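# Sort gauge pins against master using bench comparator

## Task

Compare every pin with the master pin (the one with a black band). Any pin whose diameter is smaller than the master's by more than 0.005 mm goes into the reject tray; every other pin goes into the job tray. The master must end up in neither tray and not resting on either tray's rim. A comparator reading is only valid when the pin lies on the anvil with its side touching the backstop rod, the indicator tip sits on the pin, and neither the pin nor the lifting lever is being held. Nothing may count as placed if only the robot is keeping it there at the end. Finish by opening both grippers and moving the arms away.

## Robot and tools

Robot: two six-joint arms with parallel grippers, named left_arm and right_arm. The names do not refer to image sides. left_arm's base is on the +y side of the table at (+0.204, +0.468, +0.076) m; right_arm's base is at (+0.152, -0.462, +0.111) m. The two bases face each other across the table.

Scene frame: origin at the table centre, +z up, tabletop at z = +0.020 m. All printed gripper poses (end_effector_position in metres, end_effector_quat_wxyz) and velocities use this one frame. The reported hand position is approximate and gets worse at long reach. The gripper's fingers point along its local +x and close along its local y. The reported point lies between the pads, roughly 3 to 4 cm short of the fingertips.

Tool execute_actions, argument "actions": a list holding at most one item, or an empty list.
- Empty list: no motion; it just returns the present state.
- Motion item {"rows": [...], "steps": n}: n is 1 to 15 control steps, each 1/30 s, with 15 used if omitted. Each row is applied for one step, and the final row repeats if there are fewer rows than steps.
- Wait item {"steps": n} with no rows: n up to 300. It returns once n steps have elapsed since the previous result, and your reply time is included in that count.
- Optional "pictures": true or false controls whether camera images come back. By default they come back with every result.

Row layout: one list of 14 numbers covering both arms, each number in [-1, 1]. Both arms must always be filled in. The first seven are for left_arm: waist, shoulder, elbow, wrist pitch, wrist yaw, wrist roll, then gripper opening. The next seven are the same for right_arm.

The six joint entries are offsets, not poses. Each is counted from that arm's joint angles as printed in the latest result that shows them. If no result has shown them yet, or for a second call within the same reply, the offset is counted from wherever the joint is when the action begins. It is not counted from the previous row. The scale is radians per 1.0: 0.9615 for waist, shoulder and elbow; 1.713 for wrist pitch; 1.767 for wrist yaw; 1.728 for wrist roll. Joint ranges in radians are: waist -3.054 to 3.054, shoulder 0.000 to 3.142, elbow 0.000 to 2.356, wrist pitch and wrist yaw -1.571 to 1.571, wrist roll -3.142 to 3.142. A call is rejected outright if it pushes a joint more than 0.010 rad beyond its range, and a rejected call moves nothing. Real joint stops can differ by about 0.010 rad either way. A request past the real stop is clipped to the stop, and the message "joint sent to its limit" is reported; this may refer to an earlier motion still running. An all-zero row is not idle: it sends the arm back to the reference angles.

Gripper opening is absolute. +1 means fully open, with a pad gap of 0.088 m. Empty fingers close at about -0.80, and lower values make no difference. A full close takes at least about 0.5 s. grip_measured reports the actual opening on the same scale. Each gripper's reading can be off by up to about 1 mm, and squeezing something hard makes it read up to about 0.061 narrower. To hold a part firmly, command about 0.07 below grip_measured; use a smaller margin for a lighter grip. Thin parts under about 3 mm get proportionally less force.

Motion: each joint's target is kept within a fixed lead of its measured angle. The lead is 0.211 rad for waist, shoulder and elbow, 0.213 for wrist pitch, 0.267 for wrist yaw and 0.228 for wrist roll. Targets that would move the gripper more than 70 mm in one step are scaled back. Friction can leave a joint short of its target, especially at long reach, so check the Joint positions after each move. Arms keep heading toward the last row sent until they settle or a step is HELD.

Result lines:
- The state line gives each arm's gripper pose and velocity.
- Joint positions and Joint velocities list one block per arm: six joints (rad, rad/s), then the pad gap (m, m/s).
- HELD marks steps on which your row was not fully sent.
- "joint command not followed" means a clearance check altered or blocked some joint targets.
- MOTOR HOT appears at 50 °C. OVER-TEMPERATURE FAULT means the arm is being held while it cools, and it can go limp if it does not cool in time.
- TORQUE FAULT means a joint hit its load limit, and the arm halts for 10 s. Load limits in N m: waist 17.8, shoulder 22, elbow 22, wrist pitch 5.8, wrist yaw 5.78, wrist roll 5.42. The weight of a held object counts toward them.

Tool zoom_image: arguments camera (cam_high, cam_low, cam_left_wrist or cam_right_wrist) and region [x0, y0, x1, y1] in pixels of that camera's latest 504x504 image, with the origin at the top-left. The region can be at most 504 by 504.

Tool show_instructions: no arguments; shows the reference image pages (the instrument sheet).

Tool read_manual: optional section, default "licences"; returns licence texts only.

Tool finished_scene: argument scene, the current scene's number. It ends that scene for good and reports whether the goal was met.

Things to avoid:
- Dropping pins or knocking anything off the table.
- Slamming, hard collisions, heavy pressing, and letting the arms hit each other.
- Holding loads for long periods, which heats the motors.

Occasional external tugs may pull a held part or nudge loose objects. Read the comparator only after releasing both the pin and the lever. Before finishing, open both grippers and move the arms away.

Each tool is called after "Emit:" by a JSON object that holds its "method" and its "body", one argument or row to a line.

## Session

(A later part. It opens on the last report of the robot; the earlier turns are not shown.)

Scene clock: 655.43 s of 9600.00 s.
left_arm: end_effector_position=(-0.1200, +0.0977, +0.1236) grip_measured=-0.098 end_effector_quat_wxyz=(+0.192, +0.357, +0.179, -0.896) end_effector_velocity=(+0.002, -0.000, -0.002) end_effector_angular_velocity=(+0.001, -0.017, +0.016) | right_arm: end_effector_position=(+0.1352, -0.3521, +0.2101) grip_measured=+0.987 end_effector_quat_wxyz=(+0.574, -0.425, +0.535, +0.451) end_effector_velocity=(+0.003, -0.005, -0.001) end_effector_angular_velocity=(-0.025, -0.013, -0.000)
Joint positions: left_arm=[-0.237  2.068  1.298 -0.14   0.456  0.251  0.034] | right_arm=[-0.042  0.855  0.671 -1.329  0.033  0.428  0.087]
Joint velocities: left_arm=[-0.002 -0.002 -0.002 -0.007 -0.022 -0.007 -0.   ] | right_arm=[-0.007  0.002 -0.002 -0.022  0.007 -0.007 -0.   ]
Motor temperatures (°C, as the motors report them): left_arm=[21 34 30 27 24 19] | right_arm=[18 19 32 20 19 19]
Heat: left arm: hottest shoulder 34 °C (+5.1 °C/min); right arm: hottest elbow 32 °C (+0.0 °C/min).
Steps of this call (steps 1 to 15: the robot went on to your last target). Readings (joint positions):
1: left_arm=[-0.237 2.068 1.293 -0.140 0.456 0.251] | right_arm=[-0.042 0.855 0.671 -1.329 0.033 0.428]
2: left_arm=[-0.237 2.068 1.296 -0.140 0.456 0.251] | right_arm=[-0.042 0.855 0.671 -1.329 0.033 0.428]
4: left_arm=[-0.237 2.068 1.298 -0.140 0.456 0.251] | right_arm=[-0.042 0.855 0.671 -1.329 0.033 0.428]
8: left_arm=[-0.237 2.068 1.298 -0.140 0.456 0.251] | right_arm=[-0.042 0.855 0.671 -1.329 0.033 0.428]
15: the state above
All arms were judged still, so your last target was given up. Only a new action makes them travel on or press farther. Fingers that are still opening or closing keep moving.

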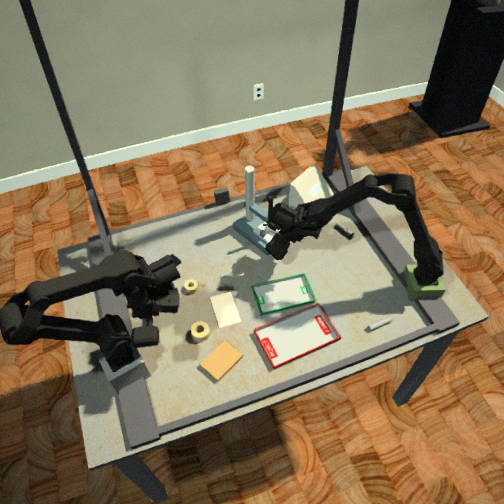

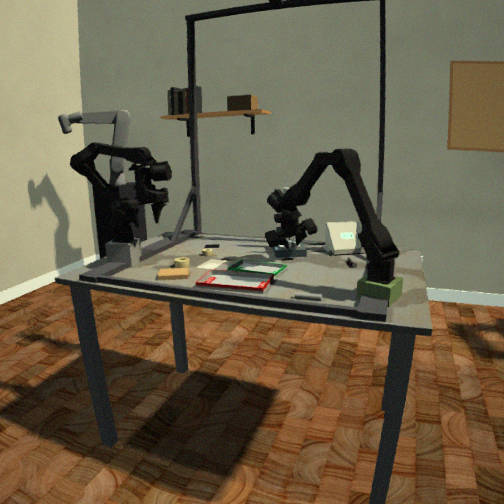

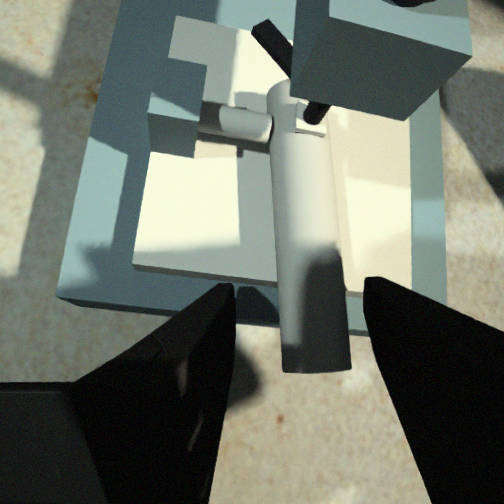

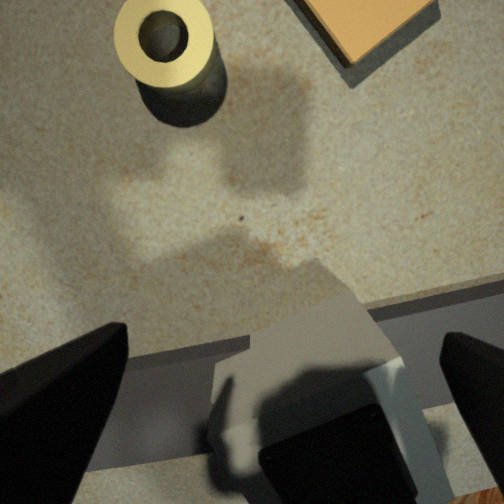

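Emit:
{"method": "execute_actions", "body": {
  "actions": [
    {"rows":[[0,-0.01,0.01,0,0,0,-0.1,0,0,0,0,0,0,1],[0,-0.01,0.015,0,0,0,-0.1,0,0,0,0,0,0,1],[0,-0.01,0.015,0,0,0,-0.1,0,0,0,0,0,0,1],[0,-0.01,0.015,0,0,0,-0.25,0,0,0,0,0,0,1],[0,-0.01,0.015,0,0,0,-0.4,0,0,0,0,0,0,1],[0,-0.01,0.015,0,0,0,-0.5,0,0,0,0,0,0,1],[0,-0.01,0.015,0,0,0,-0.62,0,0,0,0,0,0,1]],"steps":15}
  ],
  "pictures": false
}}

Emit:
{"method": "execute_actions", "body": {
  "actions": [
    {"steps":8}
  ],
  "pictures": false
}}

Emit:
{"method": "execute_actions", "body": {
  "actions": [
    {"rows":[[-0.02,0,0,0,0,0,-0.62,0,0,0,0,0,0,1],[-0.04,0,0,0,0,0,-0.62,0,0,0,0,0,0,1],[-0.06,0,0,0,0,0,-0.62,0,0,0,0,0,0,1],[-0.08,0,0,0,0,0,-0.62,0,0,0,0,0,0,1]],"steps":12}
  ],
  "pictures": false
}}

Emit:
{"method": "execute_actions", "body": {
  "actions": [
    {"rows":[[0,0,0.02,0,0,0,-0.62,0,0,0,0,0,0,1],[0,0,0.02,0,0,0,-0.62,0,0,0,0,0,0,1],[0,-0.04,-0.01,0,0,0,-0.62,0,0,0,0,0,0,1],[0,-0.08,-0.04,0,0,0,-0.62,0,0,0,0,0,0,1],[0,-0.12,-0.07,0,0,0,-0.62,0,0,0,0,0,0,1],[0,-0.16,-0.1,0,0,0,-0.62,0,0,0,0,0,0,1],[0,-0.2,-0.14,0,0,0,-0.62,0,0,0,0,0,0,1],[0,-0.25,-0.18,0,0,0,-0.62,0,0,0,0,0,0,1],[0,-0.32,-0.2,0,0,0,-0.62,0,0,0,0,0,0,1],[0,-0.4,-0.22,0,0,0,-0.62,0,0,0,0,0,0,1]],"steps":15}
  ],
  "pictures": false
}}

Emit:
{"method": "execute_actions", "body": {
  "actions": [
    {"steps":10}
  ]
}}

Scene clock: 668.07 s of 9600.00 s.
left_arm: end_effector_position=(-0.1215, +0.0977, +0.1256) grip_measured=-0.511 end_effector_quat_wxyz=(+0.190, +0.355, +0.178, -0.898) end_effector_velocity=(+0.001, +0.001, -0.000) end_effector_angular_velocity=(+0.006, +0.008, +0.003) | right_arm: end_effector_position=(+0.1352, -0.3521, +0.2101) grip_measured=+0.987 end_effector_quat_wxyz=(+0.574, -0.425, +0.535, +0.451) end_effector_velocity=(+0.001, -0.002, -0.000) end_effector_angular_velocity=(-0.006, -0.008, -0.005)
Joint positions: left_arm=[-0.238  2.067  1.302 -0.14   0.461  0.251  0.014] | right_arm=[-0.042  0.855  0.671 -1.329  0.033  0.428  0.087]
Joint velocities: left_arm=[ 0.002 -0.002 -0.007  0.007  0.007 -0.007 -0.   ] | right_arm=[ 0.002 -0.002 -0.002 -0.007  0.007  0.007 -0.   ]
Motor temperatures (°C, as the motors report them): left_arm=[20 34 31 27 23 19] | right_arm=[18 19 32 20 19 19]
Heat: left arm: hottest shoulder 34 °C (+4.0 °C/min); right arm: hottest elbow 32 °C (+0.0 °C/min).
Steps of this call (steps 1 to 90: nothing new was sent; then 9.13 s passed at rest; steps 91 to 105: all 15 steps of this action). Readings (joint positions):
91: left_arm=[-0.237 2.068 1.298 -0.140 0.456 0.251] | right_arm=[-0.042 0.855 0.671 -1.329 0.033 0.428]
92: left_arm=[-0.237 2.068 1.298 -0.140 0.456 0.251] | right_arm=[-0.042 0.855 0.671 -1.329 0.033 0.428]
94: left_arm=[-0.237 2.068 1.300 -0.140 0.456 0.251] | right_arm=[-0.042 0.855 0.671 -1.329 0.033 0.428]
98: left_arm=[-0.238 2.068 1.302 -0.140 0.457 0.251] | right_arm=[-0.042 0.855 0.671 -1.329 0.033 0.428]
105: the state above

Scene clock: 668.33 s of 9600.00 s.
left_arm: end_effector_position=(-0.1215, +0.0977, +0.1256) grip_measured=-0.511 end_effector_quat_wxyz=(+0.190, +0.355, +0.178, -0.898) end_effector_velocity=(+0.001, -0.002, +0.000) end_effector_angular_velocity=(-0.021, -0.012, +0.006) | right_arm: end_effector_position=(+0.1352, -0.3521, +0.2101) grip_measured=+0.987 end_effector_quat_wxyz=(+0.574, -0.425, +0.535, +0.451) end_effector_velocity=(-0.002, -0.004, -0.002) end_effector_angular_velocity=(-0.016, +0.020, -0.008)
Joint positions: left_arm=[-0.238  2.067  1.302 -0.14   0.461  0.251  0.014] | right_arm=[-0.042  0.855  0.671 -1.329  0.033  0.428  0.087]
Joint velocities: left_arm=[-0.002 -0.002 -0.002  0.007 -0.022  0.007 -0.   ] | right_arm=[-0.002 -0.002 -0.007 -0.007 -0.022  0.007 -0.   ]
Motor temperatures (°C, as the motors report them): left_arm=[20 34 31 27 23 19] | right_arm=[18 19 32 20 19 19]
Heat: left arm: hottest shoulder 34 °C (+4.0 °C/min); right arm: hottest elbow 32 °C (+0.0 °C/min).
Steps of this call (steps 1 to 8: the robot went on to your last target). Readings (joint positions):
1: left_arm=[-0.238 2.067 1.302 -0.140 0.461 0.251] | right_arm=[-0.042 0.855 0.671 -1.329 0.033 0.428]
2: left_arm=[-0.238 2.067 1.302 -0.140 0.461 0.251] | right_arm=[-0.042 0.855 0.671 -1.329 0.033 0.428]
4: left_arm=[-0.238 2.067 1.302 -0.140 0.461 0.251] | right_arm=[-0.042 0.855 0.671 -1.329 0.033 0.428]
8: the state above

Scene clock: 668.73 s of 9600.00 s.
left_arm: end_effector_position=(-0.1485, +0.1229, +0.1255) grip_measured=-0.511 end_effector_quat_wxyz=(+0.158, +0.362, +0.164, -0.904) end_effector_velocity=(+0.004, -0.002, -0.002) end_effector_angular_velocity=(-0.010, -0.019, +0.011) | right_arm: end_effector_position=(+0.1352, -0.3521, +0.2101) grip_measured=+0.987 end_effector_quat_wxyz=(+0.574, -0.425, +0.535, +0.451) end_effector_velocity=(-0.002, +0.001, -0.001) end_effector_angular_velocity=(+0.001, +0.008, -0.004)
Joint positions: left_arm=[-0.315  2.067  1.302 -0.139  0.456  0.251  0.014] | right_arm=[-0.042  0.855  0.671 -1.329  0.033  0.428  0.087]
Joint velocities: left_arm=[ 0.002 -0.002 -0.002 -0.007 -0.022  0.007 -0.   ] | right_arm=[ 0.002  0.002 -0.002  0.007 -0.007  0.007 -0.   ]
Motor temperatures (°C, as the motors report them): left_arm=[20 35 31 27 23 19] | right_arm=[18 19 32 20 19 19]
Heat: left arm: hottest shoulder 35 °C (+5.0 °C/min); right arm: hottest elbow 32 °C (+0.0 °C/min).
Steps of this call (steps 1 to 12: all 12 steps of this action). Readings (joint positions):
1: left_arm=[-0.239 2.067 1.302 -0.140 0.461 0.251] | right_arm=[-0.042 0.855 0.671 -1.329 0.033 0.428]
2: left_arm=[-0.242 2.067 1.302 -0.140 0.458 0.251] | right_arm=[-0.042 0.855 0.671 -1.329 0.033 0.428]
4: left_arm=[-0.259 2.067 1.302 -0.140 0.455 0.251] | right_arm=[-0.042 0.855 0.671 -1.329 0.033 0.428]
8: left_arm=[-0.307 2.067 1.302 -0.139 0.456 0.251] | right_arm=[-0.042 0.855 0.671 -1.329 0.033 0.428]
12: the state above

Scene clock: 669.23 s of 9600.00 s.
left_arm: end_effector_position=(-0.1194, +0.1603, +0.2236) grip_measured=-0.511 end_effector_quat_wxyz=(+0.174, +0.296, +0.105, -0.933) end_effector_velocity=(+0.011, +0.015, +0.164) end_effector_angular_velocity=(-0.300, +0.234, +0.007) | right_arm: end_effector_position=(+0.1352, -0.3521, +0.2101) grip_measured=+0.987 end_effector_quat_wxyz=(+0.574, -0.425, +0.535, +0.451) end_effector_velocity=(+0.000, -0.002, -0.001) end_effector_angular_velocity=(-0.009, +0.005, +0.000)
Joint positions: left_arm=[-0.315  1.69   1.108 -0.134  0.456  0.251  0.014] | right_arm=[-0.042  0.855  0.671 -1.329  0.033  0.428  0.087]
Joint velocities: left_arm=[-0.002 -0.393 -0.002 -0.007 -0.007 -0.007 -0.   ] | right_arm=[-0.007 -0.002 -0.002 -0.007 -0.007 -0.007  0.   ]
Motor temperatures (°C, as the motors report them): left_arm=[20 35 31 27 23 19] | right_arm=[18 19 32 20 19 19]
Heat: left arm: hottest shoulder 35 °C (+5.0 °C/min); right arm: hottest elbow 32 °C (+0.0 °C/min).
Steps of this call (steps 1 to 15: all 15 steps of this action). Readings (joint positions):
1: left_arm=[-0.315 2.067 1.304 -0.139 0.456 0.251] | right_arm=[-0.042 0.855 0.671 -1.329 0.033 0.428]
2: left_arm=[-0.315 2.067 1.306 -0.139 0.456 0.251] | right_arm=[-0.042 0.855 0.671 -1.329 0.033 0.428]
4: left_arm=[-0.315 2.054 1.299 -0.139 0.456 0.251] | right_arm=[-0.042 0.855 0.671 -1.329 0.033 0.428]
8: left_arm=[-0.315 1.943 1.201 -0.141 0.456 0.251] | right_arm=[-0.042 0.855 0.671 -1.329 0.033 0.428]
15: the state above

Scene clock: 669.57 s of 9600.00 s.
left_arm: end_effector_position=(-0.1166, +0.1639, +0.2202) grip_measured=-0.511 end_effector_quat_wxyz=(+0.173, +0.301, +0.110, -0.931) end_effector_velocity=(+0.002, -0.001, -0.003) end_effector_angular_velocity=(+0.001, -0.013, +0.004) | right_arm: end_effector_position=(+0.1352, -0.3521, +0.2101) grip_measured=+0.987 end_effector_quat_wxyz=(+0.574, -0.425, +0.535, +0.451) end_effector_velocity=(-0.001, +0.001, -0.000) end_effector_angular_velocity=(+0.006, +0.008, +0.005)
Joint positions: left_arm=[-0.315  1.682  1.094 -0.143  0.456  0.251  0.014] | right_arm=[-0.042  0.855  0.671 -1.329  0.033  0.428  0.087]
Joint velocities: left_arm=[ 0.002  0.002 -0.002 -0.007 -0.007  0.007 -0.   ] | right_arm=[-0.002 -0.002 -0.002  0.007 -0.007 -0.007 -0.   ]
Motor temperatures (°C, as the motors report them): left_arm=[20 35 31 27 23 19] | right_arm=[18 19 32 20 19 19]
Heat: left arm: hottest shoulder 35 °C (+5.0 °C/min); right arm: hottest elbow 32 °C (+0.0 °C/min).
Steps of this call (steps 1 to 10: the robot went on to your last target). Readings (joint positions):
1: left_arm=[-0.315 1.681 1.108 -0.134 0.456 0.251] | right_arm=[-0.042 0.855 0.671 -1.329 0.033 0.428]
2: left_arm=[-0.315 1.679 1.108 -0.135 0.456 0.251] | right_arm=[-0.042 0.855 0.671 -1.329 0.033 0.428]
4: left_arm=[-0.315 1.680 1.103 -0.139 0.456 0.251] | right_arm=[-0.042 0.855 0.671 -1.329 0.033 0.428]
8: left_arm=[-0.315 1.682 1.094 -0.143 0.456 0.251] | right_arm=[-0.042 0.855 0.671 -1.329 0.033 0.428]
10: the state above

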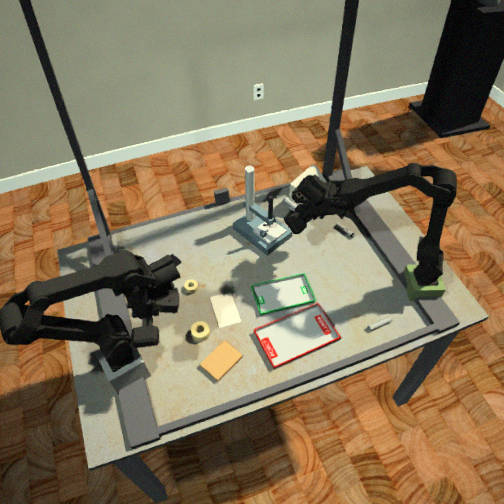

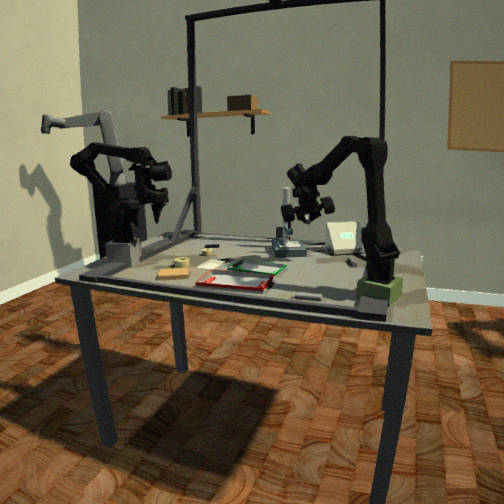

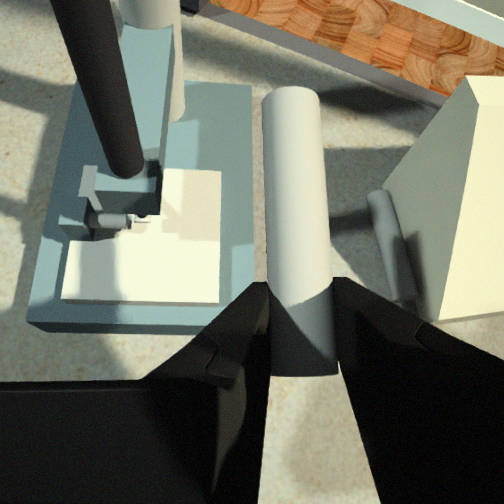

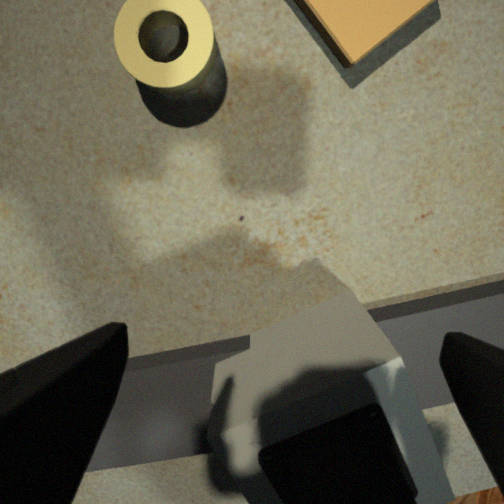

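Emit:
{"method": "execute_actions", "body": {
  "actions": [
    {"rows":[[0,-0.07,-0.05,0,0,0,-0.62,0,0,0,0,0,0,1],[0,-0.14,-0.1,0,0,0,-0.62,0,0,0,0,0,0,1],[0,-0.2,-0.16,0,-0.05,0,-0.62,0,0,0,0,0,0,1],[0.03,-0.2,-0.16,0,-0.12,-0.03,-0.62,0,0,0,0,0,0,1],[0.08,-0.2,-0.16,0,-0.2,-0.06,-0.62,0,0,0,0,0,0,1],[0.13,-0.2,-0.16,0,-0.28,-0.09,-0.62,0,0,0,0,0,0,1],[0.18,-0.2,-0.16,0,-0.35,-0.12,-0.62,0,0,0,0,0,0,1],[0.22,-0.2,-0.16,0,-0.4,-0.134,-0.62,0,0,0,0,0,0,1]],"steps":15}
  ],
  "pictures": false
}}

Emit:
{"method": "execute_actions", "body": {
  "actions": [
    {"steps":15}
  ]
}}

Scene clock: 679.10 s of 9600.00 s.
left_arm: end_effector_position=(+0.0599, +0.0878, +0.2244) grip_measured=-0.510 end_effector_quat_wxyz=(+0.581, +0.319, +0.140, -0.736) end_effector_velocity=(+0.015, +0.004, -0.003) end_effector_angular_velocity=(-0.025, -0.064, +0.160) | right_arm: end_effector_position=(+0.1352, -0.3521, +0.2101) grip_measured=+0.987 end_effector_quat_wxyz=(+0.574, -0.425, +0.535, +0.451) end_effector_velocity=(+0.000, -0.002, -0.001) end_effector_angular_velocity=(-0.008, +0.007, -0.029)
Joint positions: left_arm=[-0.097  1.506  0.946 -0.145 -0.22   0.031  0.014] | right_arm=[-0.042  0.855  0.671 -1.329  0.033  0.428  0.087]
Joint velocities: left_arm=[-0.042 -0.007 -0.022 -0.007 -0.198 -0.081 -0.   ] | right_arm=[-0.007 -0.002 -0.002 -0.007 -0.007  0.022 -0.   ]
Motor temperatures (°C, as the motors report them): left_arm=[19 34 31 27 22 19] | right_arm=[18 19 32 20 19 19]
Heat: left arm: hottest shoulder 34 °C (+2.0 °C/min); right arm: hottest elbow 32 °C (+0.0 °C/min).
Steps of this call (steps 1 to 30: the robot went on to your last target; steps 31 to 90: nothing new was sent; then 6.03 s passed at rest; steps 91 to 105: all 15 steps of this action). Readings (joint positions):
91: left_arm=[-0.315 1.675 1.087 -0.140 0.456 0.251] | right_arm=[-0.042 0.855 0.671 -1.329 0.033 0.428]
92: left_arm=[-0.315 1.654 1.068 -0.139 0.456 0.251] | right_arm=[-0.042 0.855 0.671 -1.329 0.033 0.428]
94: left_arm=[-0.315 1.581 1.000 -0.149 0.390 0.242] | right_arm=[-0.042 0.855 0.671 -1.329 0.033 0.428]
98: left_arm=[-0.219 1.511 0.960 -0.146 0.109 0.118] | right_arm=[-0.042 0.855 0.671 -1.329 0.033 0.428]
105: the state above

Scene clock: 679.60 s of 9600.00 s.
left_arm: end_effector_position=(+0.0620, +0.0875, +0.2256) grip_measured=-0.510 end_effector_quat_wxyz=(+0.589, +0.319, +0.138, -0.730) end_effector_velocity=(+0.002, +0.003, -0.003) end_effector_angular_velocity=(+0.019, -0.008, +0.008) | right_arm: end_effector_position=(+0.1352, -0.3521, +0.2101) grip_measured=+0.987 end_effector_quat_wxyz=(+0.574, -0.425, +0.535, +0.451) end_effector_velocity=(-0.002, -0.007, -0.002) end_effector_angular_velocity=(-0.031, +0.016, +0.011)
Joint positions: left_arm=[-0.1    1.503  0.946 -0.145 -0.243  0.025  0.014] | right_arm=[-0.042  0.855  0.671 -1.329  0.033  0.428  0.087]
Joint velocities: left_arm=[-0.002 -0.002 -0.002 -0.022 -0.007 -0.007 -0.   ] | right_arm=[ 0.002 -0.002 -0.007 -0.022 -0.022 -0.007 -0.   ]
Motor temperatures (°C, as the motors report them): left_arm=[19 34 31 27 22 19] | right_arm=[18 19 32 20 19 19]
Heat: left arm: hottest shoulder 34 °C (+2.0 °C/min); right arm: hottest elbow 32 °C (+0.0 °C/min).
Steps of this call (steps 1 to 15: the robot went on to your last target). Readings (joint positions):
1: left_arm=[-0.098 1.506 0.946 -0.145 -0.226 0.029] | right_arm=[-0.042 0.855 0.671 -1.329 0.033 0.428]
2: left_arm=[-0.099 1.505 0.946 -0.145 -0.231 0.028] | right_arm=[-0.042 0.855 0.671 -1.329 0.033 0.428]
4: left_arm=[-0.100 1.504 0.946 -0.145 -0.237 0.026] | right_arm=[-0.042 0.855 0.671 -1.329 0.033 0.428]
8: left_arm=[-0.100 1.503 0.946 -0.145 -0.242 0.025] | right_arm=[-0.042 0.855 0.671 -1.329 0.033 0.428]
15: the state above

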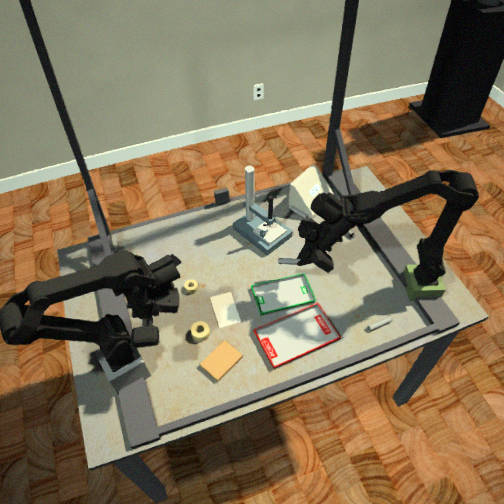

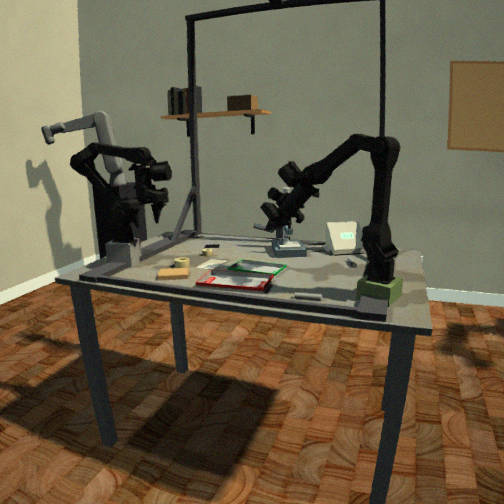

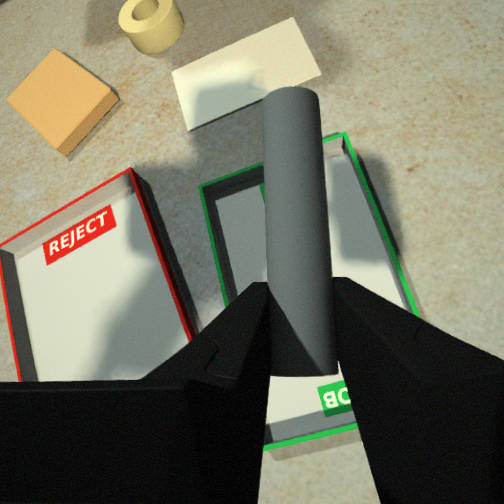

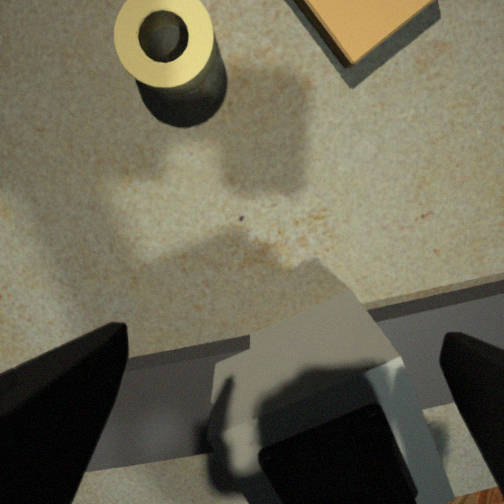

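Emit:
{"method": "execute_actions", "body": {
  "actions": [
    {"rows":[[0,0.08,0.04,0.01,0,0,-0.62,0,0,0,0,0,0,1],[0,0.16,0.08,0.02,0,0,-0.62,0,0,0,0,0,0,1],[0,0.24,0.12,0.03,0,0,-0.62,0,0,0,0,0,0,1],[0,0.32,0.15,0.04,0,0,-0.62,0,0,0,0,0,0,1],[0,0.4,0.17,0.044,0,0,-0.62,0,0,0,0,0,0,1],[0,0.44,0.17,0.044,0,0,-0.62,0,0,0,0,0,0,1]],"steps":15}
  ],
  "pictures": false
}}

Emit:
{"method": "execute_actions", "body": {
  "actions": [
    {"steps":12}
  ]
}}

Scene clock: 686.17 s of 9600.00 s.
left_arm: end_effector_position=(+0.0411, +0.0440, +0.1148) grip_measured=-0.510 end_effector_quat_wxyz=(+0.562, +0.405, +0.179, -0.699) end_effector_velocity=(-0.024, -0.045, +0.070) end_effector_angular_velocity=(-0.220, +0.104, +0.003) | right_arm: end_effector_position=(+0.1352, -0.3521, +0.2101) grip_measured=+0.987 end_effector_quat_wxyz=(+0.574, -0.425, +0.535, +0.451) end_effector_velocity=(-0.003, -0.003, -0.001) end_effector_angular_velocity=(-0.016, +0.019, +0.006)
Joint positions: left_arm=[-0.1    1.934  1.096 -0.073 -0.243  0.025  0.014] | right_arm=[-0.042  0.855  0.671 -1.329  0.033  0.428  0.087]
Joint velocities: left_arm=[-0.007 -0.051  0.11   0.081 -0.007 -0.007 -0.   ] | right_arm=[-0.002  0.002 -0.002 -0.007 -0.022 -0.007 -0.   ]
Motor temperatures (°C, as the motors report them): left_arm=[19 34 30 28 22 19] | right_arm=[18 19 32 20 19 19]
Heat: left arm: hottest shoulder 34 °C (+1.0 °C/min); right arm: hottest elbow 32 °C (+0.0 °C/min).
Steps of this call (steps 1 to 15: the robot went on to your last target; steps 16 to 90: nothing new was sent; then 3.07 s passed at rest; steps 91 to 105: all 15 steps of this action). Readings (joint positions):
91: left_arm=[-0.100 1.515 0.949 -0.145 -0.243 0.025] | right_arm=[-0.042 0.855 0.671 -1.329 0.033 0.428]
92: left_arm=[-0.100 1.542 0.963 -0.142 -0.243 0.025] | right_arm=[-0.042 0.855 0.671 -1.329 0.033 0.428]
94: left_arm=[-0.100 1.642 1.021 -0.107 -0.243 0.025] | right_arm=[-0.042 0.855 0.671 -1.329 0.033 0.428]
98: left_arm=[-0.100 1.859 1.099 -0.073 -0.243 0.025] | right_arm=[-0.042 0.855 0.671 -1.329 0.033 0.428]
105: the state above

Scene clock: 686.57 s of 9600.00 s.
left_arm: end_effector_position=(+0.0402, +0.0421, +0.1174) grip_measured=-0.510 end_effector_quat_wxyz=(+0.563, +0.402, +0.177, -0.700) end_effector_velocity=(+0.001, +0.002, -0.000) end_effector_angular_velocity=(-0.001, -0.014, +0.012) | right_arm: end_effector_position=(+0.1352, -0.3521, +0.2101) grip_measured=+0.987 end_effector_quat_wxyz=(+0.574, -0.425, +0.535, +0.451) end_effector_velocity=(-0.003, -0.003, -0.001) end_effector_angular_velocity=(-0.016, +0.019, +0.006)
Joint positions: left_arm=[-0.1    1.933  1.102 -0.072 -0.243  0.025  0.014] | right_arm=[-0.042  0.855  0.671 -1.329  0.033  0.428  0.087]
Joint velocities: left_arm=[-0.007 -0.002 -0.002 -0.007 -0.022 -0.007 -0.   ] | right_arm=[-0.002  0.002 -0.002 -0.007 -0.022 -0.007 -0.   ]
Motor temperatures (°C, as the motors report them): left_arm=[19 34 30 28 22 19] | right_arm=[18 19 32 20 19 19]
Heat: left arm: hottest shoulder 34 °C (+1.0 °C/min); right arm: hottest elbow 32 °C (+0.0 °C/min).
Steps of this call (steps 1 to 12: the robot went on to your last target). Readings (joint positions):
1: left_arm=[-0.100 1.933 1.099 -0.072 -0.243 0.025] | right_arm=[-0.042 0.855 0.671 -1.329 0.033 0.428]
2: left_arm=[-0.100 1.933 1.101 -0.072 -0.243 0.025] | right_arm=[-0.042 0.855 0.671 -1.329 0.033 0.428]
4: left_arm=[-0.100 1.933 1.102 -0.072 -0.243 0.025] | right_arm=[-0.042 0.855 0.671 -1.329 0.033 0.428]
8: left_arm=[-0.100 1.933 1.102 -0.072 -0.243 0.025] | right_arm=[-0.042 0.855 0.671 -1.329 0.033 0.428]
12: the state above

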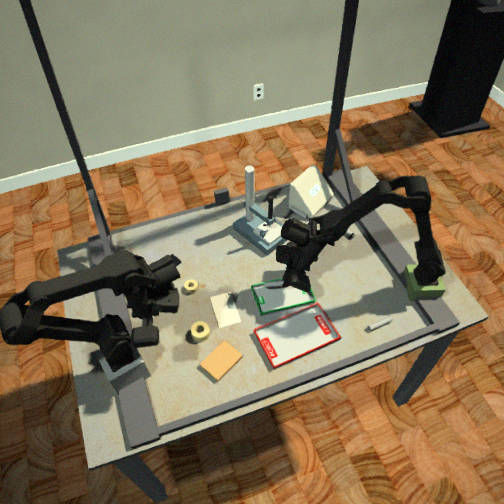

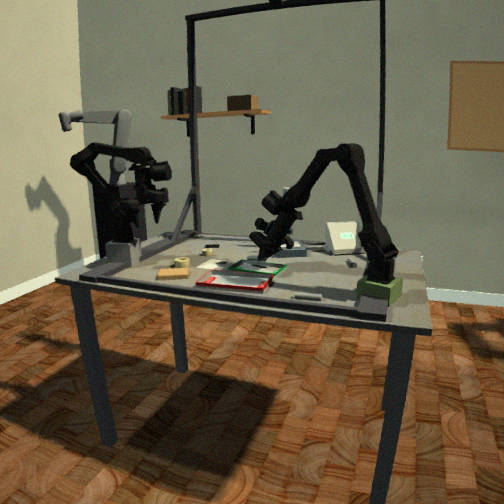

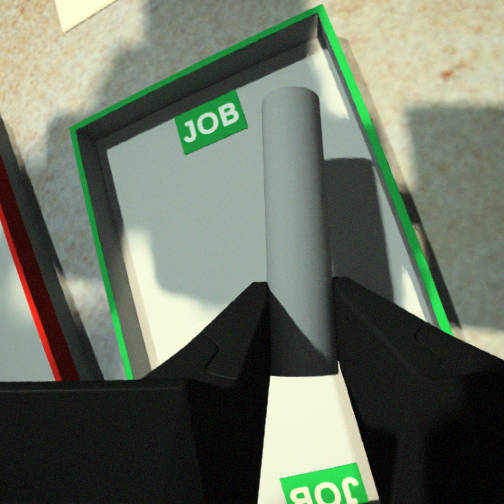

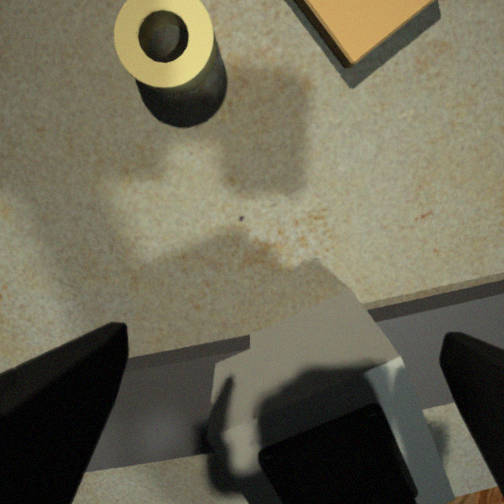

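Emit:
{"method": "execute_actions", "body": {
  "actions": [
    {"rows":[[0.01,0.03,0,0,0,0,-0.62,0,0,0,0,0,0,1],[0.02,0.06,-0.01,0,0,0,-0.62,0,0,0,0,0,0,1],[0.02,0.078,-0.015,0,0,0,-0.62,0,0,0,0,0,0,1]],"steps":15}
  ]
}}

Scene clock: 692.37 s of 9600.00 s.
left_arm: end_effector_position=(+0.0495, +0.0453, +0.0881) grip_measured=-0.510 end_effector_quat_wxyz=(+0.558, +0.428, +0.194, -0.684) end_effector_velocity=(-0.000, -0.000, +0.002) end_effector_angular_velocity=(-0.014, -0.009, +0.011) | right_arm: end_effector_position=(+0.1352, -0.3521, +0.2101) grip_measured=+0.987 end_effector_quat_wxyz=(+0.574, -0.425, +0.535, +0.451) end_effector_velocity=(-0.002, -0.006, -0.001) end_effector_angular_velocity=(-0.026, +0.018, -0.008)
Joint positions: left_arm=[-0.085  1.998  1.096 -0.069 -0.243  0.025  0.014] | right_arm=[-0.042  0.855  0.671 -1.329  0.033  0.428  0.087]
Joint velocities: left_arm=[-0.007 -0.002 -0.002  0.007 -0.022 -0.007 -0.   ] | right_arm=[-0.002 -0.002 -0.002 -0.022 -0.022  0.007 -0.   ]
Motor temperatures (°C, as the motors report them): left_arm=[19 34 31 28 22 19] | right_arm=[18 19 32 20 19 19]
Heat: left arm: hottest shoulder 34 °C (+0.0 °C/min); right arm: hottest elbow 32 °C (+0.0 °C/min).
Steps of this call (steps 1 to 15: the robot went on to your last target; steps 16 to 90: nothing new was sent; then 2.30 s passed at rest; steps 91 to 105: all 15 steps of this action). Readings (joint positions):
91: left_arm=[-0.100 1.936 1.102 -0.072 -0.243 0.025] | right_arm=[-0.042 0.855 0.671 -1.329 0.033 0.428]
92: left_arm=[-0.098 1.944 1.102 -0.072 -0.243 0.025] | right_arm=[-0.042 0.855 0.671 -1.329 0.033 0.428]
94: left_arm=[-0.092 1.966 1.102 -0.069 -0.243 0.025] | right_arm=[-0.042 0.855 0.671 -1.329 0.033 0.428]
98: left_arm=[-0.085 1.998 1.096 -0.069 -0.243 0.025] | right_arm=[-0.042 0.855 0.671 -1.329 0.033 0.428]
105: the state above

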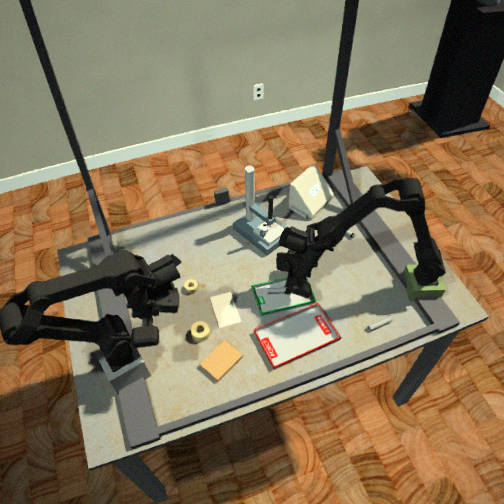

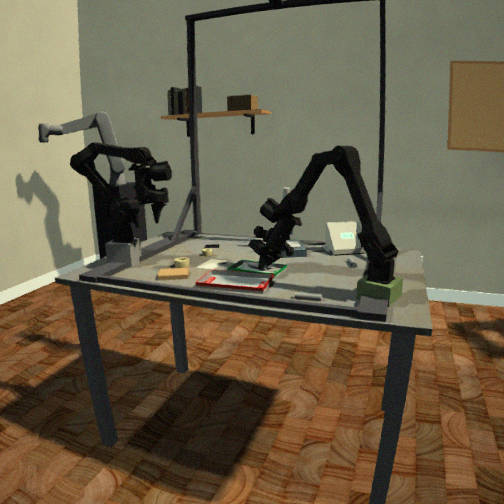

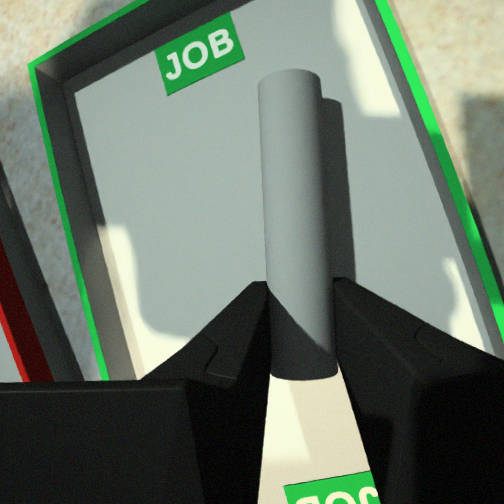

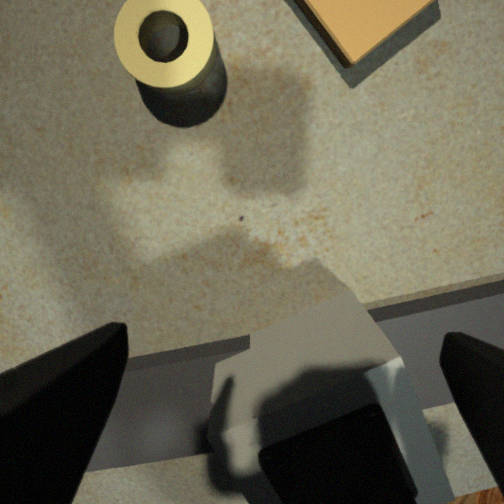

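Emit:
{"method": "execute_actions", "body": {
  "actions": [
    {"rows":[[0,0.01,0,0,0,0,-0.62,0,0,0,0,0,0,1],[0,0.02,0,0,0,0,-0.62,0,0,0,0,0,0,1],[0,0.02,0,0,0,0,-0.62,0,0,0,0,0,0,1],[0,0.02,0,0,0,0,-0.5,0,0,0,0,0,0,1],[0,0.02,0,0,0,0,-0.42,0,0,0,0,0,0,1],[0,0.02,0,0,0,0,-0.32,0,0,0,0,0,0,1],[0,0.02,0,0,0,0,-0.2,0,0,0,0,0,0,1],[0,0.02,0,0,0,0,-0.1,0,0,0,0,0,0,1]],"steps":15}
  ],
  "pictures": false
}}

Emit:
{"method": "execute_actions", "body": {
  "actions": [
    {"rows":[[0,0,0,0,0,0,-0.1,0,0,0,0,0,0,1],[0,0,0,0,0,0,-0.1,0,0,0,0,0,0,1],[0,0,0,0,0,0,-0.1,0,0,0,0,0,0,1],[0,-0.06,0,0,0,0,-0.1,0,0,0,0,0,0,1],[0,-0.13,0,0,0,0,-0.1,0,0,0,0,0,0,1],[0,-0.2,0,-0.03,0,0,-0.1,0,0,0,0,0,0,1],[0.05,-0.28,-0.02,-0.08,0.03,0,0,0,0,0,0,0,0,1],[0.15,-0.36,-0.05,-0.14,0.06,0,0,0,0,0,0,0,0,1],[0.28,-0.44,-0.09,-0.2,0.09,0,0,0,0,0,0,0,0,1],[0.42,-0.5,-0.13,-0.27,0.12,0,0,0,0,0,0,0,0,1],[0.56,-0.5,-0.17,-0.34,0.137,0,0,0,0,0,0,0,0,1],[0.7,-0.5,-0.185,-0.4,0.137,0,0,0,0,0,0,0,0,1],[0.8,-0.47,-0.185,-0.44,0.137,0,0,0,0,0,0,0,0,1]],"steps":15}
  ],
  "pictures": false
}}

Emit:
{"method": "execute_actions", "body": {
  "actions": [
    {"steps":20}
  ]
}}

Scene clock: 705.30 s of 9600.00 s.
left_arm: end_effector_position=(+0.0524, +0.0446, +0.0868) grip_measured=-0.115 end_effector_quat_wxyz=(+0.562, +0.429, +0.193, -0.680) end_effector_velocity=(+0.004, -0.002, +0.001) end_effector_angular_velocity=(-0.009, +0.002, +0.017) | right_arm: end_effector_position=(+0.1352, -0.3521, +0.2101) grip_measured=+0.987 end_effector_quat_wxyz=(+0.574, -0.425, +0.535, +0.451) end_effector_velocity=(+0.002, -0.002, -0.000) end_effector_angular_velocity=(-0.006, -0.008, -0.015)
Joint positions: left_arm=[-0.081  2.002  1.096 -0.069 -0.252  0.025  0.033] | right_arm=[-0.042  0.855  0.671 -1.329  0.033  0.428  0.087]
Joint velocities: left_arm=[ 0.007 -0.002 -0.002  0.007 -0.007 -0.007  0.008] | right_arm=[-0.007 -0.002 -0.002 -0.007  0.007  0.007 -0.   ]
Motor temperatures (°C, as the motors report them): left_arm=[19 34 30 27 21 19] | right_arm=[18 19 32 20 19 19]
Heat: left arm: hottest shoulder 34 °C (+0.0 °C/min); right arm: hottest elbow 32 °C (+0.0 °C/min).
Steps of this call (steps 1 to 15: the robot went on to your last target; steps 16 to 90: nothing new was sent; then 9.43 s passed at rest; steps 91 to 105: all 15 steps of this action). Readings (joint positions):
91: left_arm=[-0.085 1.998 1.096 -0.069 -0.243 0.025] | right_arm=[-0.042 0.855 0.671 -1.329 0.033 0.428]
92: left_arm=[-0.085 1.999 1.096 -0.069 -0.243 0.025] | right_arm=[-0.042 0.855 0.671 -1.329 0.033 0.428]
94: left_arm=[-0.085 2.000 1.096 -0.069 -0.243 0.025] | right_arm=[-0.042 0.855 0.671 -1.329 0.033 0.428]
98: left_arm=[-0.084 2.002 1.096 -0.069 -0.249 0.025] | right_arm=[-0.042 0.855 0.671 -1.329 0.033 0.428]
105: the state above

Scene clock: 705.80 s of 9600.00 s.
left_arm: end_effector_position=(+0.1871, +0.1097, +0.1648) grip_measured=-0.005 end_effector_quat_wxyz=(+0.596, +0.394, +0.333, -0.615) end_effector_velocity=(+0.532, +0.359, -0.212) end_effector_angular_velocity=(+1.664, +0.164, +1.400) | right_arm: end_effector_position=(+0.1352, -0.3521, +0.2101) grip_measured=+0.987 end_effector_quat_wxyz=(+0.574, -0.425, +0.535, +0.451) end_effector_velocity=(-0.002, +0.004, -0.000) end_effector_angular_velocity=(+0.020, +0.011, +0.005)
Joint positions: left_arm=[ 0.276  1.569  0.981 -0.495 -0.054  0.025  0.039] | right_arm=[-0.042  0.855  0.671 -1.329  0.033  0.428  0.087]
Joint velocities: left_arm=[ 1.541 -0.198 -0.374 -1.473  0.315 -0.007  0.002] | right_arm=[-0.002 -0.002 -0.002  0.022 -0.007 -0.007 -0.   ]
Motor temperatures (°C, as the motors report them): left_arm=[19 34 30 27 21 19] | right_arm=[18 19 32 20 19 19]
Heat: left arm: hottest shoulder 34 °C (+0.0 °C/min); right arm: hottest elbow 32 °C (+0.0 °C/min).
Steps of this call (steps 1 to 15: all 15 steps of this action). Readings (joint positions):
1: left_arm=[-0.080 2.002 1.096 -0.069 -0.252 0.025] | right_arm=[-0.042 0.855 0.671 -1.329 0.033 0.428]
2: left_arm=[-0.080 2.001 1.096 -0.069 -0.252 0.025] | right_arm=[-0.042 0.855 0.671 -1.329 0.033 0.428]
4: left_arm=[-0.080 1.992 1.096 -0.069 -0.252 0.025] | right_arm=[-0.042 0.855 0.671 -1.329 0.033 0.428]
8: left_arm=[-0.060 1.852 1.080 -0.167 -0.206 0.025] | right_arm=[-0.042 0.855 0.671 -1.329 0.033 0.428]
15: the state above

Scene clock: 706.47 s of 9600.00 s.
left_arm: end_effector_position=(+0.2979, +0.2091, +0.1303) grip_measured=-0.002 end_effector_quat_wxyz=(+0.609, +0.395, +0.533, -0.435) end_effector_velocity=(-0.000, +0.002, -0.000) end_effector_angular_velocity=(+0.009, -0.004, +0.006) | right_arm: end_effector_position=(+0.1352, -0.3521, +0.2101) grip_measured=+0.987 end_effector_quat_wxyz=(+0.574, -0.425, +0.535, +0.451) end_effector_velocity=(-0.000, -0.002, -0.001) end_effector_angular_velocity=(-0.008, +0.006, -0.009)
Joint positions: left_arm=[ 0.685  1.556  0.925 -0.819 -0.015  0.025  0.039] | right_arm=[-0.042  0.855  0.671 -1.329  0.033  0.428  0.087]
Joint velocities: left_arm=[-0.002 -0.002 -0.002 -0.007 -0.007 -0.007 -0.   ] | right_arm=[-0.002 -0.002 -0.002 -0.007 -0.007  0.007 -0.   ]
Motor temperatures (°C, as the motors report them): left_arm=[19 34 30 27 21 19] | right_arm=[18 19 32 20 19 19]
Heat: left arm: hottest shoulder 34 °C (+0.0 °C/min); right arm: hottest elbow 32 °C (+0.0 °C/min).
Steps of this call (steps 1 to 20: the robot went on to your last target). Readings (joint positions):
1: left_arm=[0.329 1.566 0.970 -0.548 -0.044 0.025] | right_arm=[-0.042 0.855 0.671 -1.329 0.033 0.428]
2: left_arm=[0.383 1.566 0.958 -0.603 -0.036 0.025] | right_arm=[-0.042 0.855 0.671 -1.329 0.033 0.428]
4: left_arm=[0.501 1.566 0.939 -0.715 -0.025 0.025] | right_arm=[-0.042 0.855 0.671 -1.329 0.033 0.428]
8: left_arm=[0.669 1.563 0.925 -0.799 -0.023 0.025] | right_arm=[-0.042 0.855 0.671 -1.329 0.033 0.428]
20: the state above

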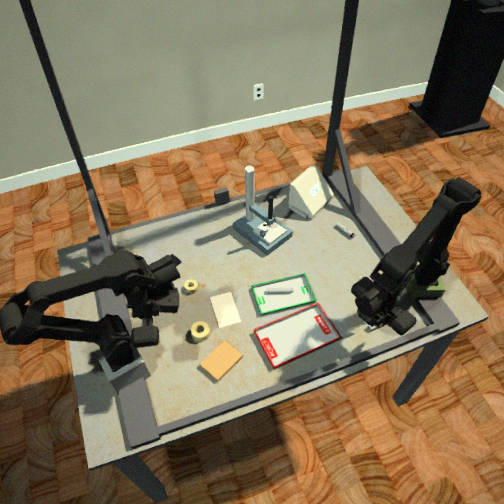

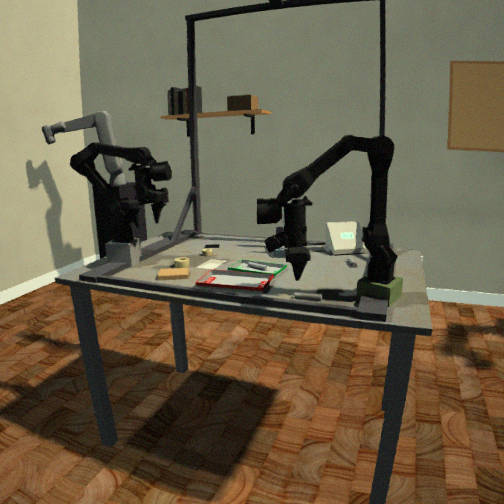

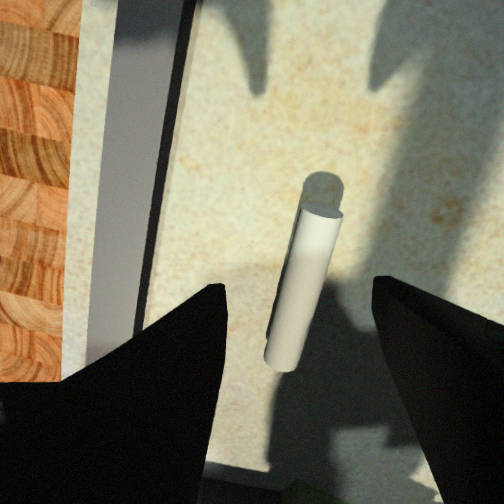

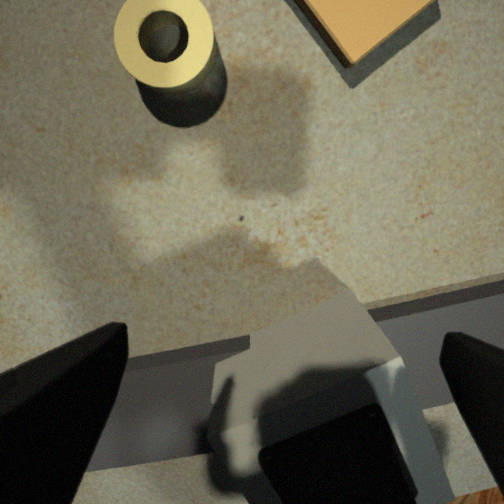

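Emit:
{"method": "execute_actions", "body": {
  "actions": [
    {"rows":[[0,0.05,0,0,0,0.05,0,0,0,0,0,0,0,1],[0,0.1,0,0,0,0.1,0,0,0,0,0,0,0,1],[0,0.15,0,0,0,0.14,0,0,0,0,0,0,0,1]],"steps":15}
  ]
}}

Scene clock: 712.50 s of 9600.00 s.
left_arm: end_effector_position=(+0.2950, +0.2177, +0.0955) grip_measured=-0.002 end_effector_quat_wxyz=(+0.516, +0.488, +0.522, -0.473) end_effector_velocity=(+0.002, +0.005, -0.002) end_effector_angular_velocity=(+0.023, -0.015, -0.005) | right_arm: end_effector_position=(+0.1352, -0.3521, +0.2101) grip_measured=+0.987 end_effector_quat_wxyz=(+0.574, -0.425, +0.535, +0.451) end_effector_velocity=(-0.000, -0.002, -0.001) end_effector_angular_velocity=(-0.014, +0.004, +0.005)
Joint positions: left_arm=[ 0.685  1.695  0.925 -0.818 -0.015  0.261  0.039] | right_arm=[-0.042  0.855  0.671 -1.329  0.033  0.428  0.087]
Joint velocities: left_arm=[ 0.002  0.002 -0.007 -0.007 -0.022  0.007 -0.   ] | right_arm=[-0.002  0.002 -0.002 -0.007 -0.007 -0.007  0.   ]
Motor temperatures (°C, as the motors report them): left_arm=[18 33 29 26 21 19] | right_arm=[18 19 32 20 19 19]
Heat: left arm: hottest shoulder 33 °C (-1.0 °C/min); right arm: hottest elbow 32 °C (+0.0 °C/min).
Steps of this call (steps 1 to 15: the robot went on to your last target; steps 16 to 90: nothing new was sent; then 2.53 s passed at rest; steps 91 to 105: all 15 steps of this action). Readings (joint positions):
91: left_arm=[0.685 1.562 0.925 -0.820 -0.015 0.042] | right_arm=[-0.042 0.855 0.671 -1.329 0.033 0.428]
92: left_arm=[0.685 1.577 0.926 -0.820 -0.015 0.086] | right_arm=[-0.042 0.855 0.671 -1.329 0.033 0.428]
94: left_arm=[0.685 1.630 0.929 -0.818 -0.015 0.181] | right_arm=[-0.042 0.855 0.671 -1.329 0.033 0.428]
98: left_arm=[0.685 1.694 0.925 -0.818 -0.015 0.245] | right_arm=[-0.042 0.855 0.671 -1.329 0.033 0.428]
105: the state above

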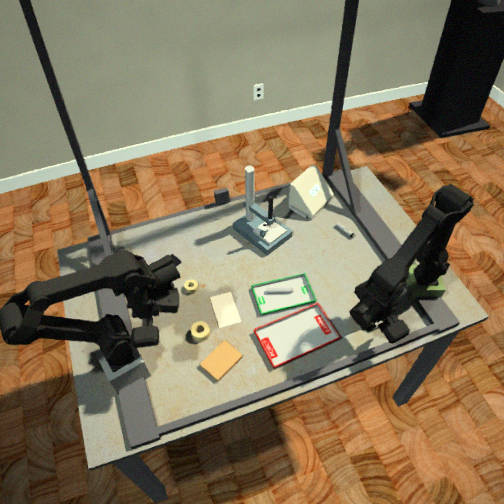

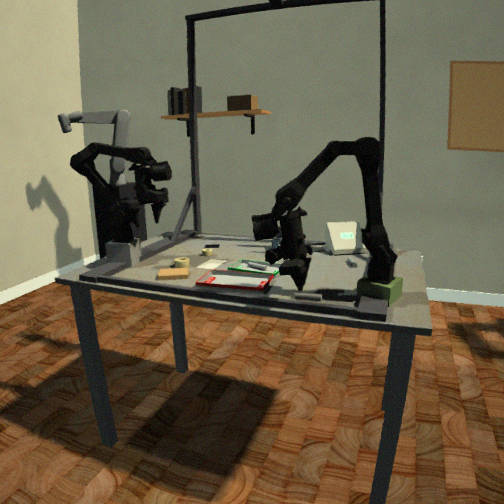

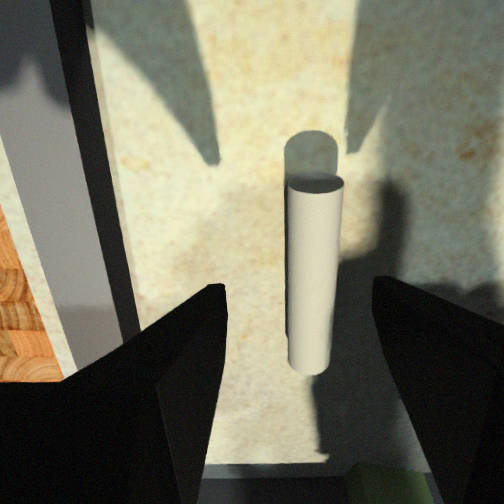

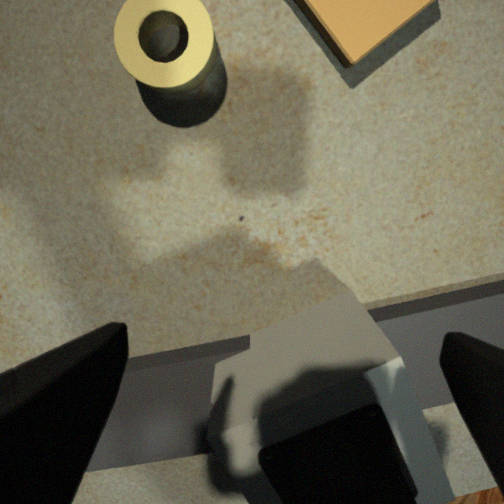

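Emit:
{"method": "execute_actions", "body": {
  "actions": [
    {"rows":[[-0.02,0.03,0,0,0,0,0,0,0,0,0,0,0,1],[-0.04,0.07,0,0.01,0,0,0,0,0,0,0,0,0,1],[-0.045,0.11,0,0.02,0,0,0,0,0,0,0,0,0,1]],"steps":15}
  ]
}}

Scene clock: 718.80 s of 9600.00 s.
left_arm: end_effector_position=(+0.2841, +0.2169, +0.0708) grip_measured=-0.002 end_effector_quat_wxyz=(+0.484, +0.510, +0.532, -0.471) end_effector_velocity=(+0.002, +0.001, +0.001) end_effector_angular_velocity=(+0.009, -0.021, +0.003) | right_arm: end_effector_position=(+0.1352, -0.3521, +0.2101) grip_measured=+0.987 end_effector_quat_wxyz=(+0.574, -0.425, +0.535, +0.451) end_effector_velocity=(+0.002, -0.002, -0.000) end_effector_angular_velocity=(-0.006, -0.009, +0.004)
Joint positions: left_arm=[ 0.645  1.794  0.925 -0.787 -0.015  0.262  0.039] | right_arm=[-0.042  0.855  0.671 -1.329  0.033  0.428  0.087]
Joint velocities: left_arm=[-0.002 -0.002  0.002 -0.007 -0.022 -0.007 -0.   ] | right_arm=[-0.002 -0.002 -0.002 -0.007  0.007 -0.007  0.   ]
Motor temperatures (°C, as the motors report them): left_arm=[18 33 29 25 21 19] | right_arm=[18 19 32 20 19 19]
Heat: left arm: hottest shoulder 33 °C (-1.0 °C/min); right arm: hottest elbow 32 °C (+0.0 °C/min).
Steps of this call (steps 1 to 15: the robot went on to your last target; steps 16 to 90: nothing new was sent; then 2.80 s passed at rest; steps 91 to 105: all 15 steps of this action). Readings (joint positions):
91: left_arm=[0.683 1.698 0.925 -0.818 -0.015 0.262] | right_arm=[-0.042 0.855 0.671 -1.329 0.033 0.428]
92: left_arm=[0.677 1.709 0.925 -0.818 -0.015 0.262] | right_arm=[-0.042 0.855 0.671 -1.329 0.033 0.428]
94: left_arm=[0.658 1.747 0.926 -0.797 -0.015 0.262] | right_arm=[-0.042 0.855 0.671 -1.329 0.033 0.428]
98: left_arm=[0.646 1.794 0.925 -0.791 -0.015 0.262] | right_arm=[-0.042 0.855 0.671 -1.329 0.033 0.428]
105: the state above

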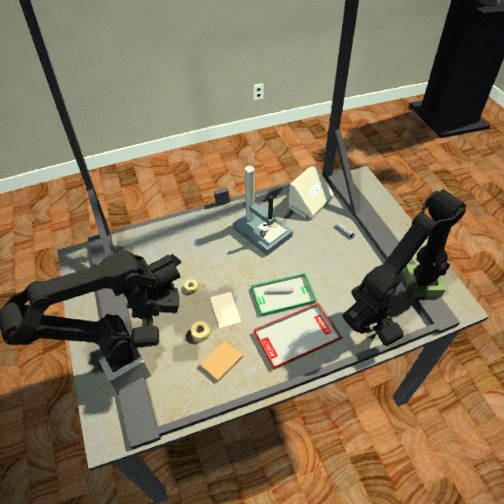

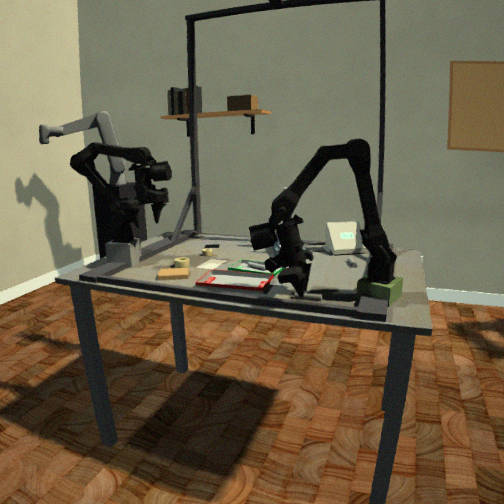

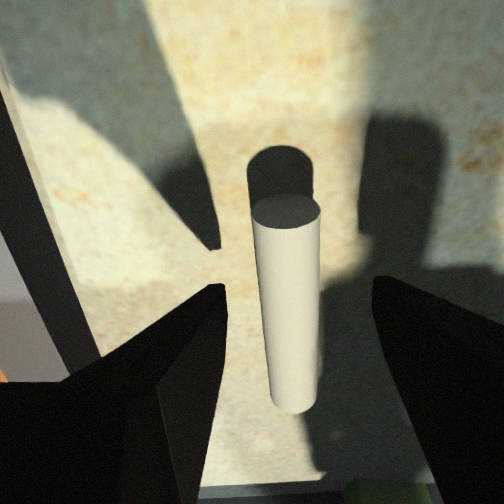

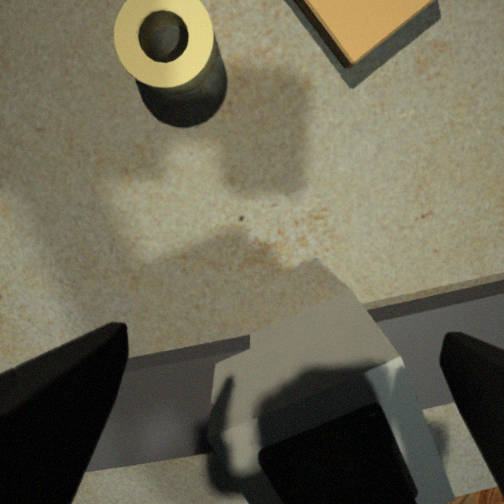

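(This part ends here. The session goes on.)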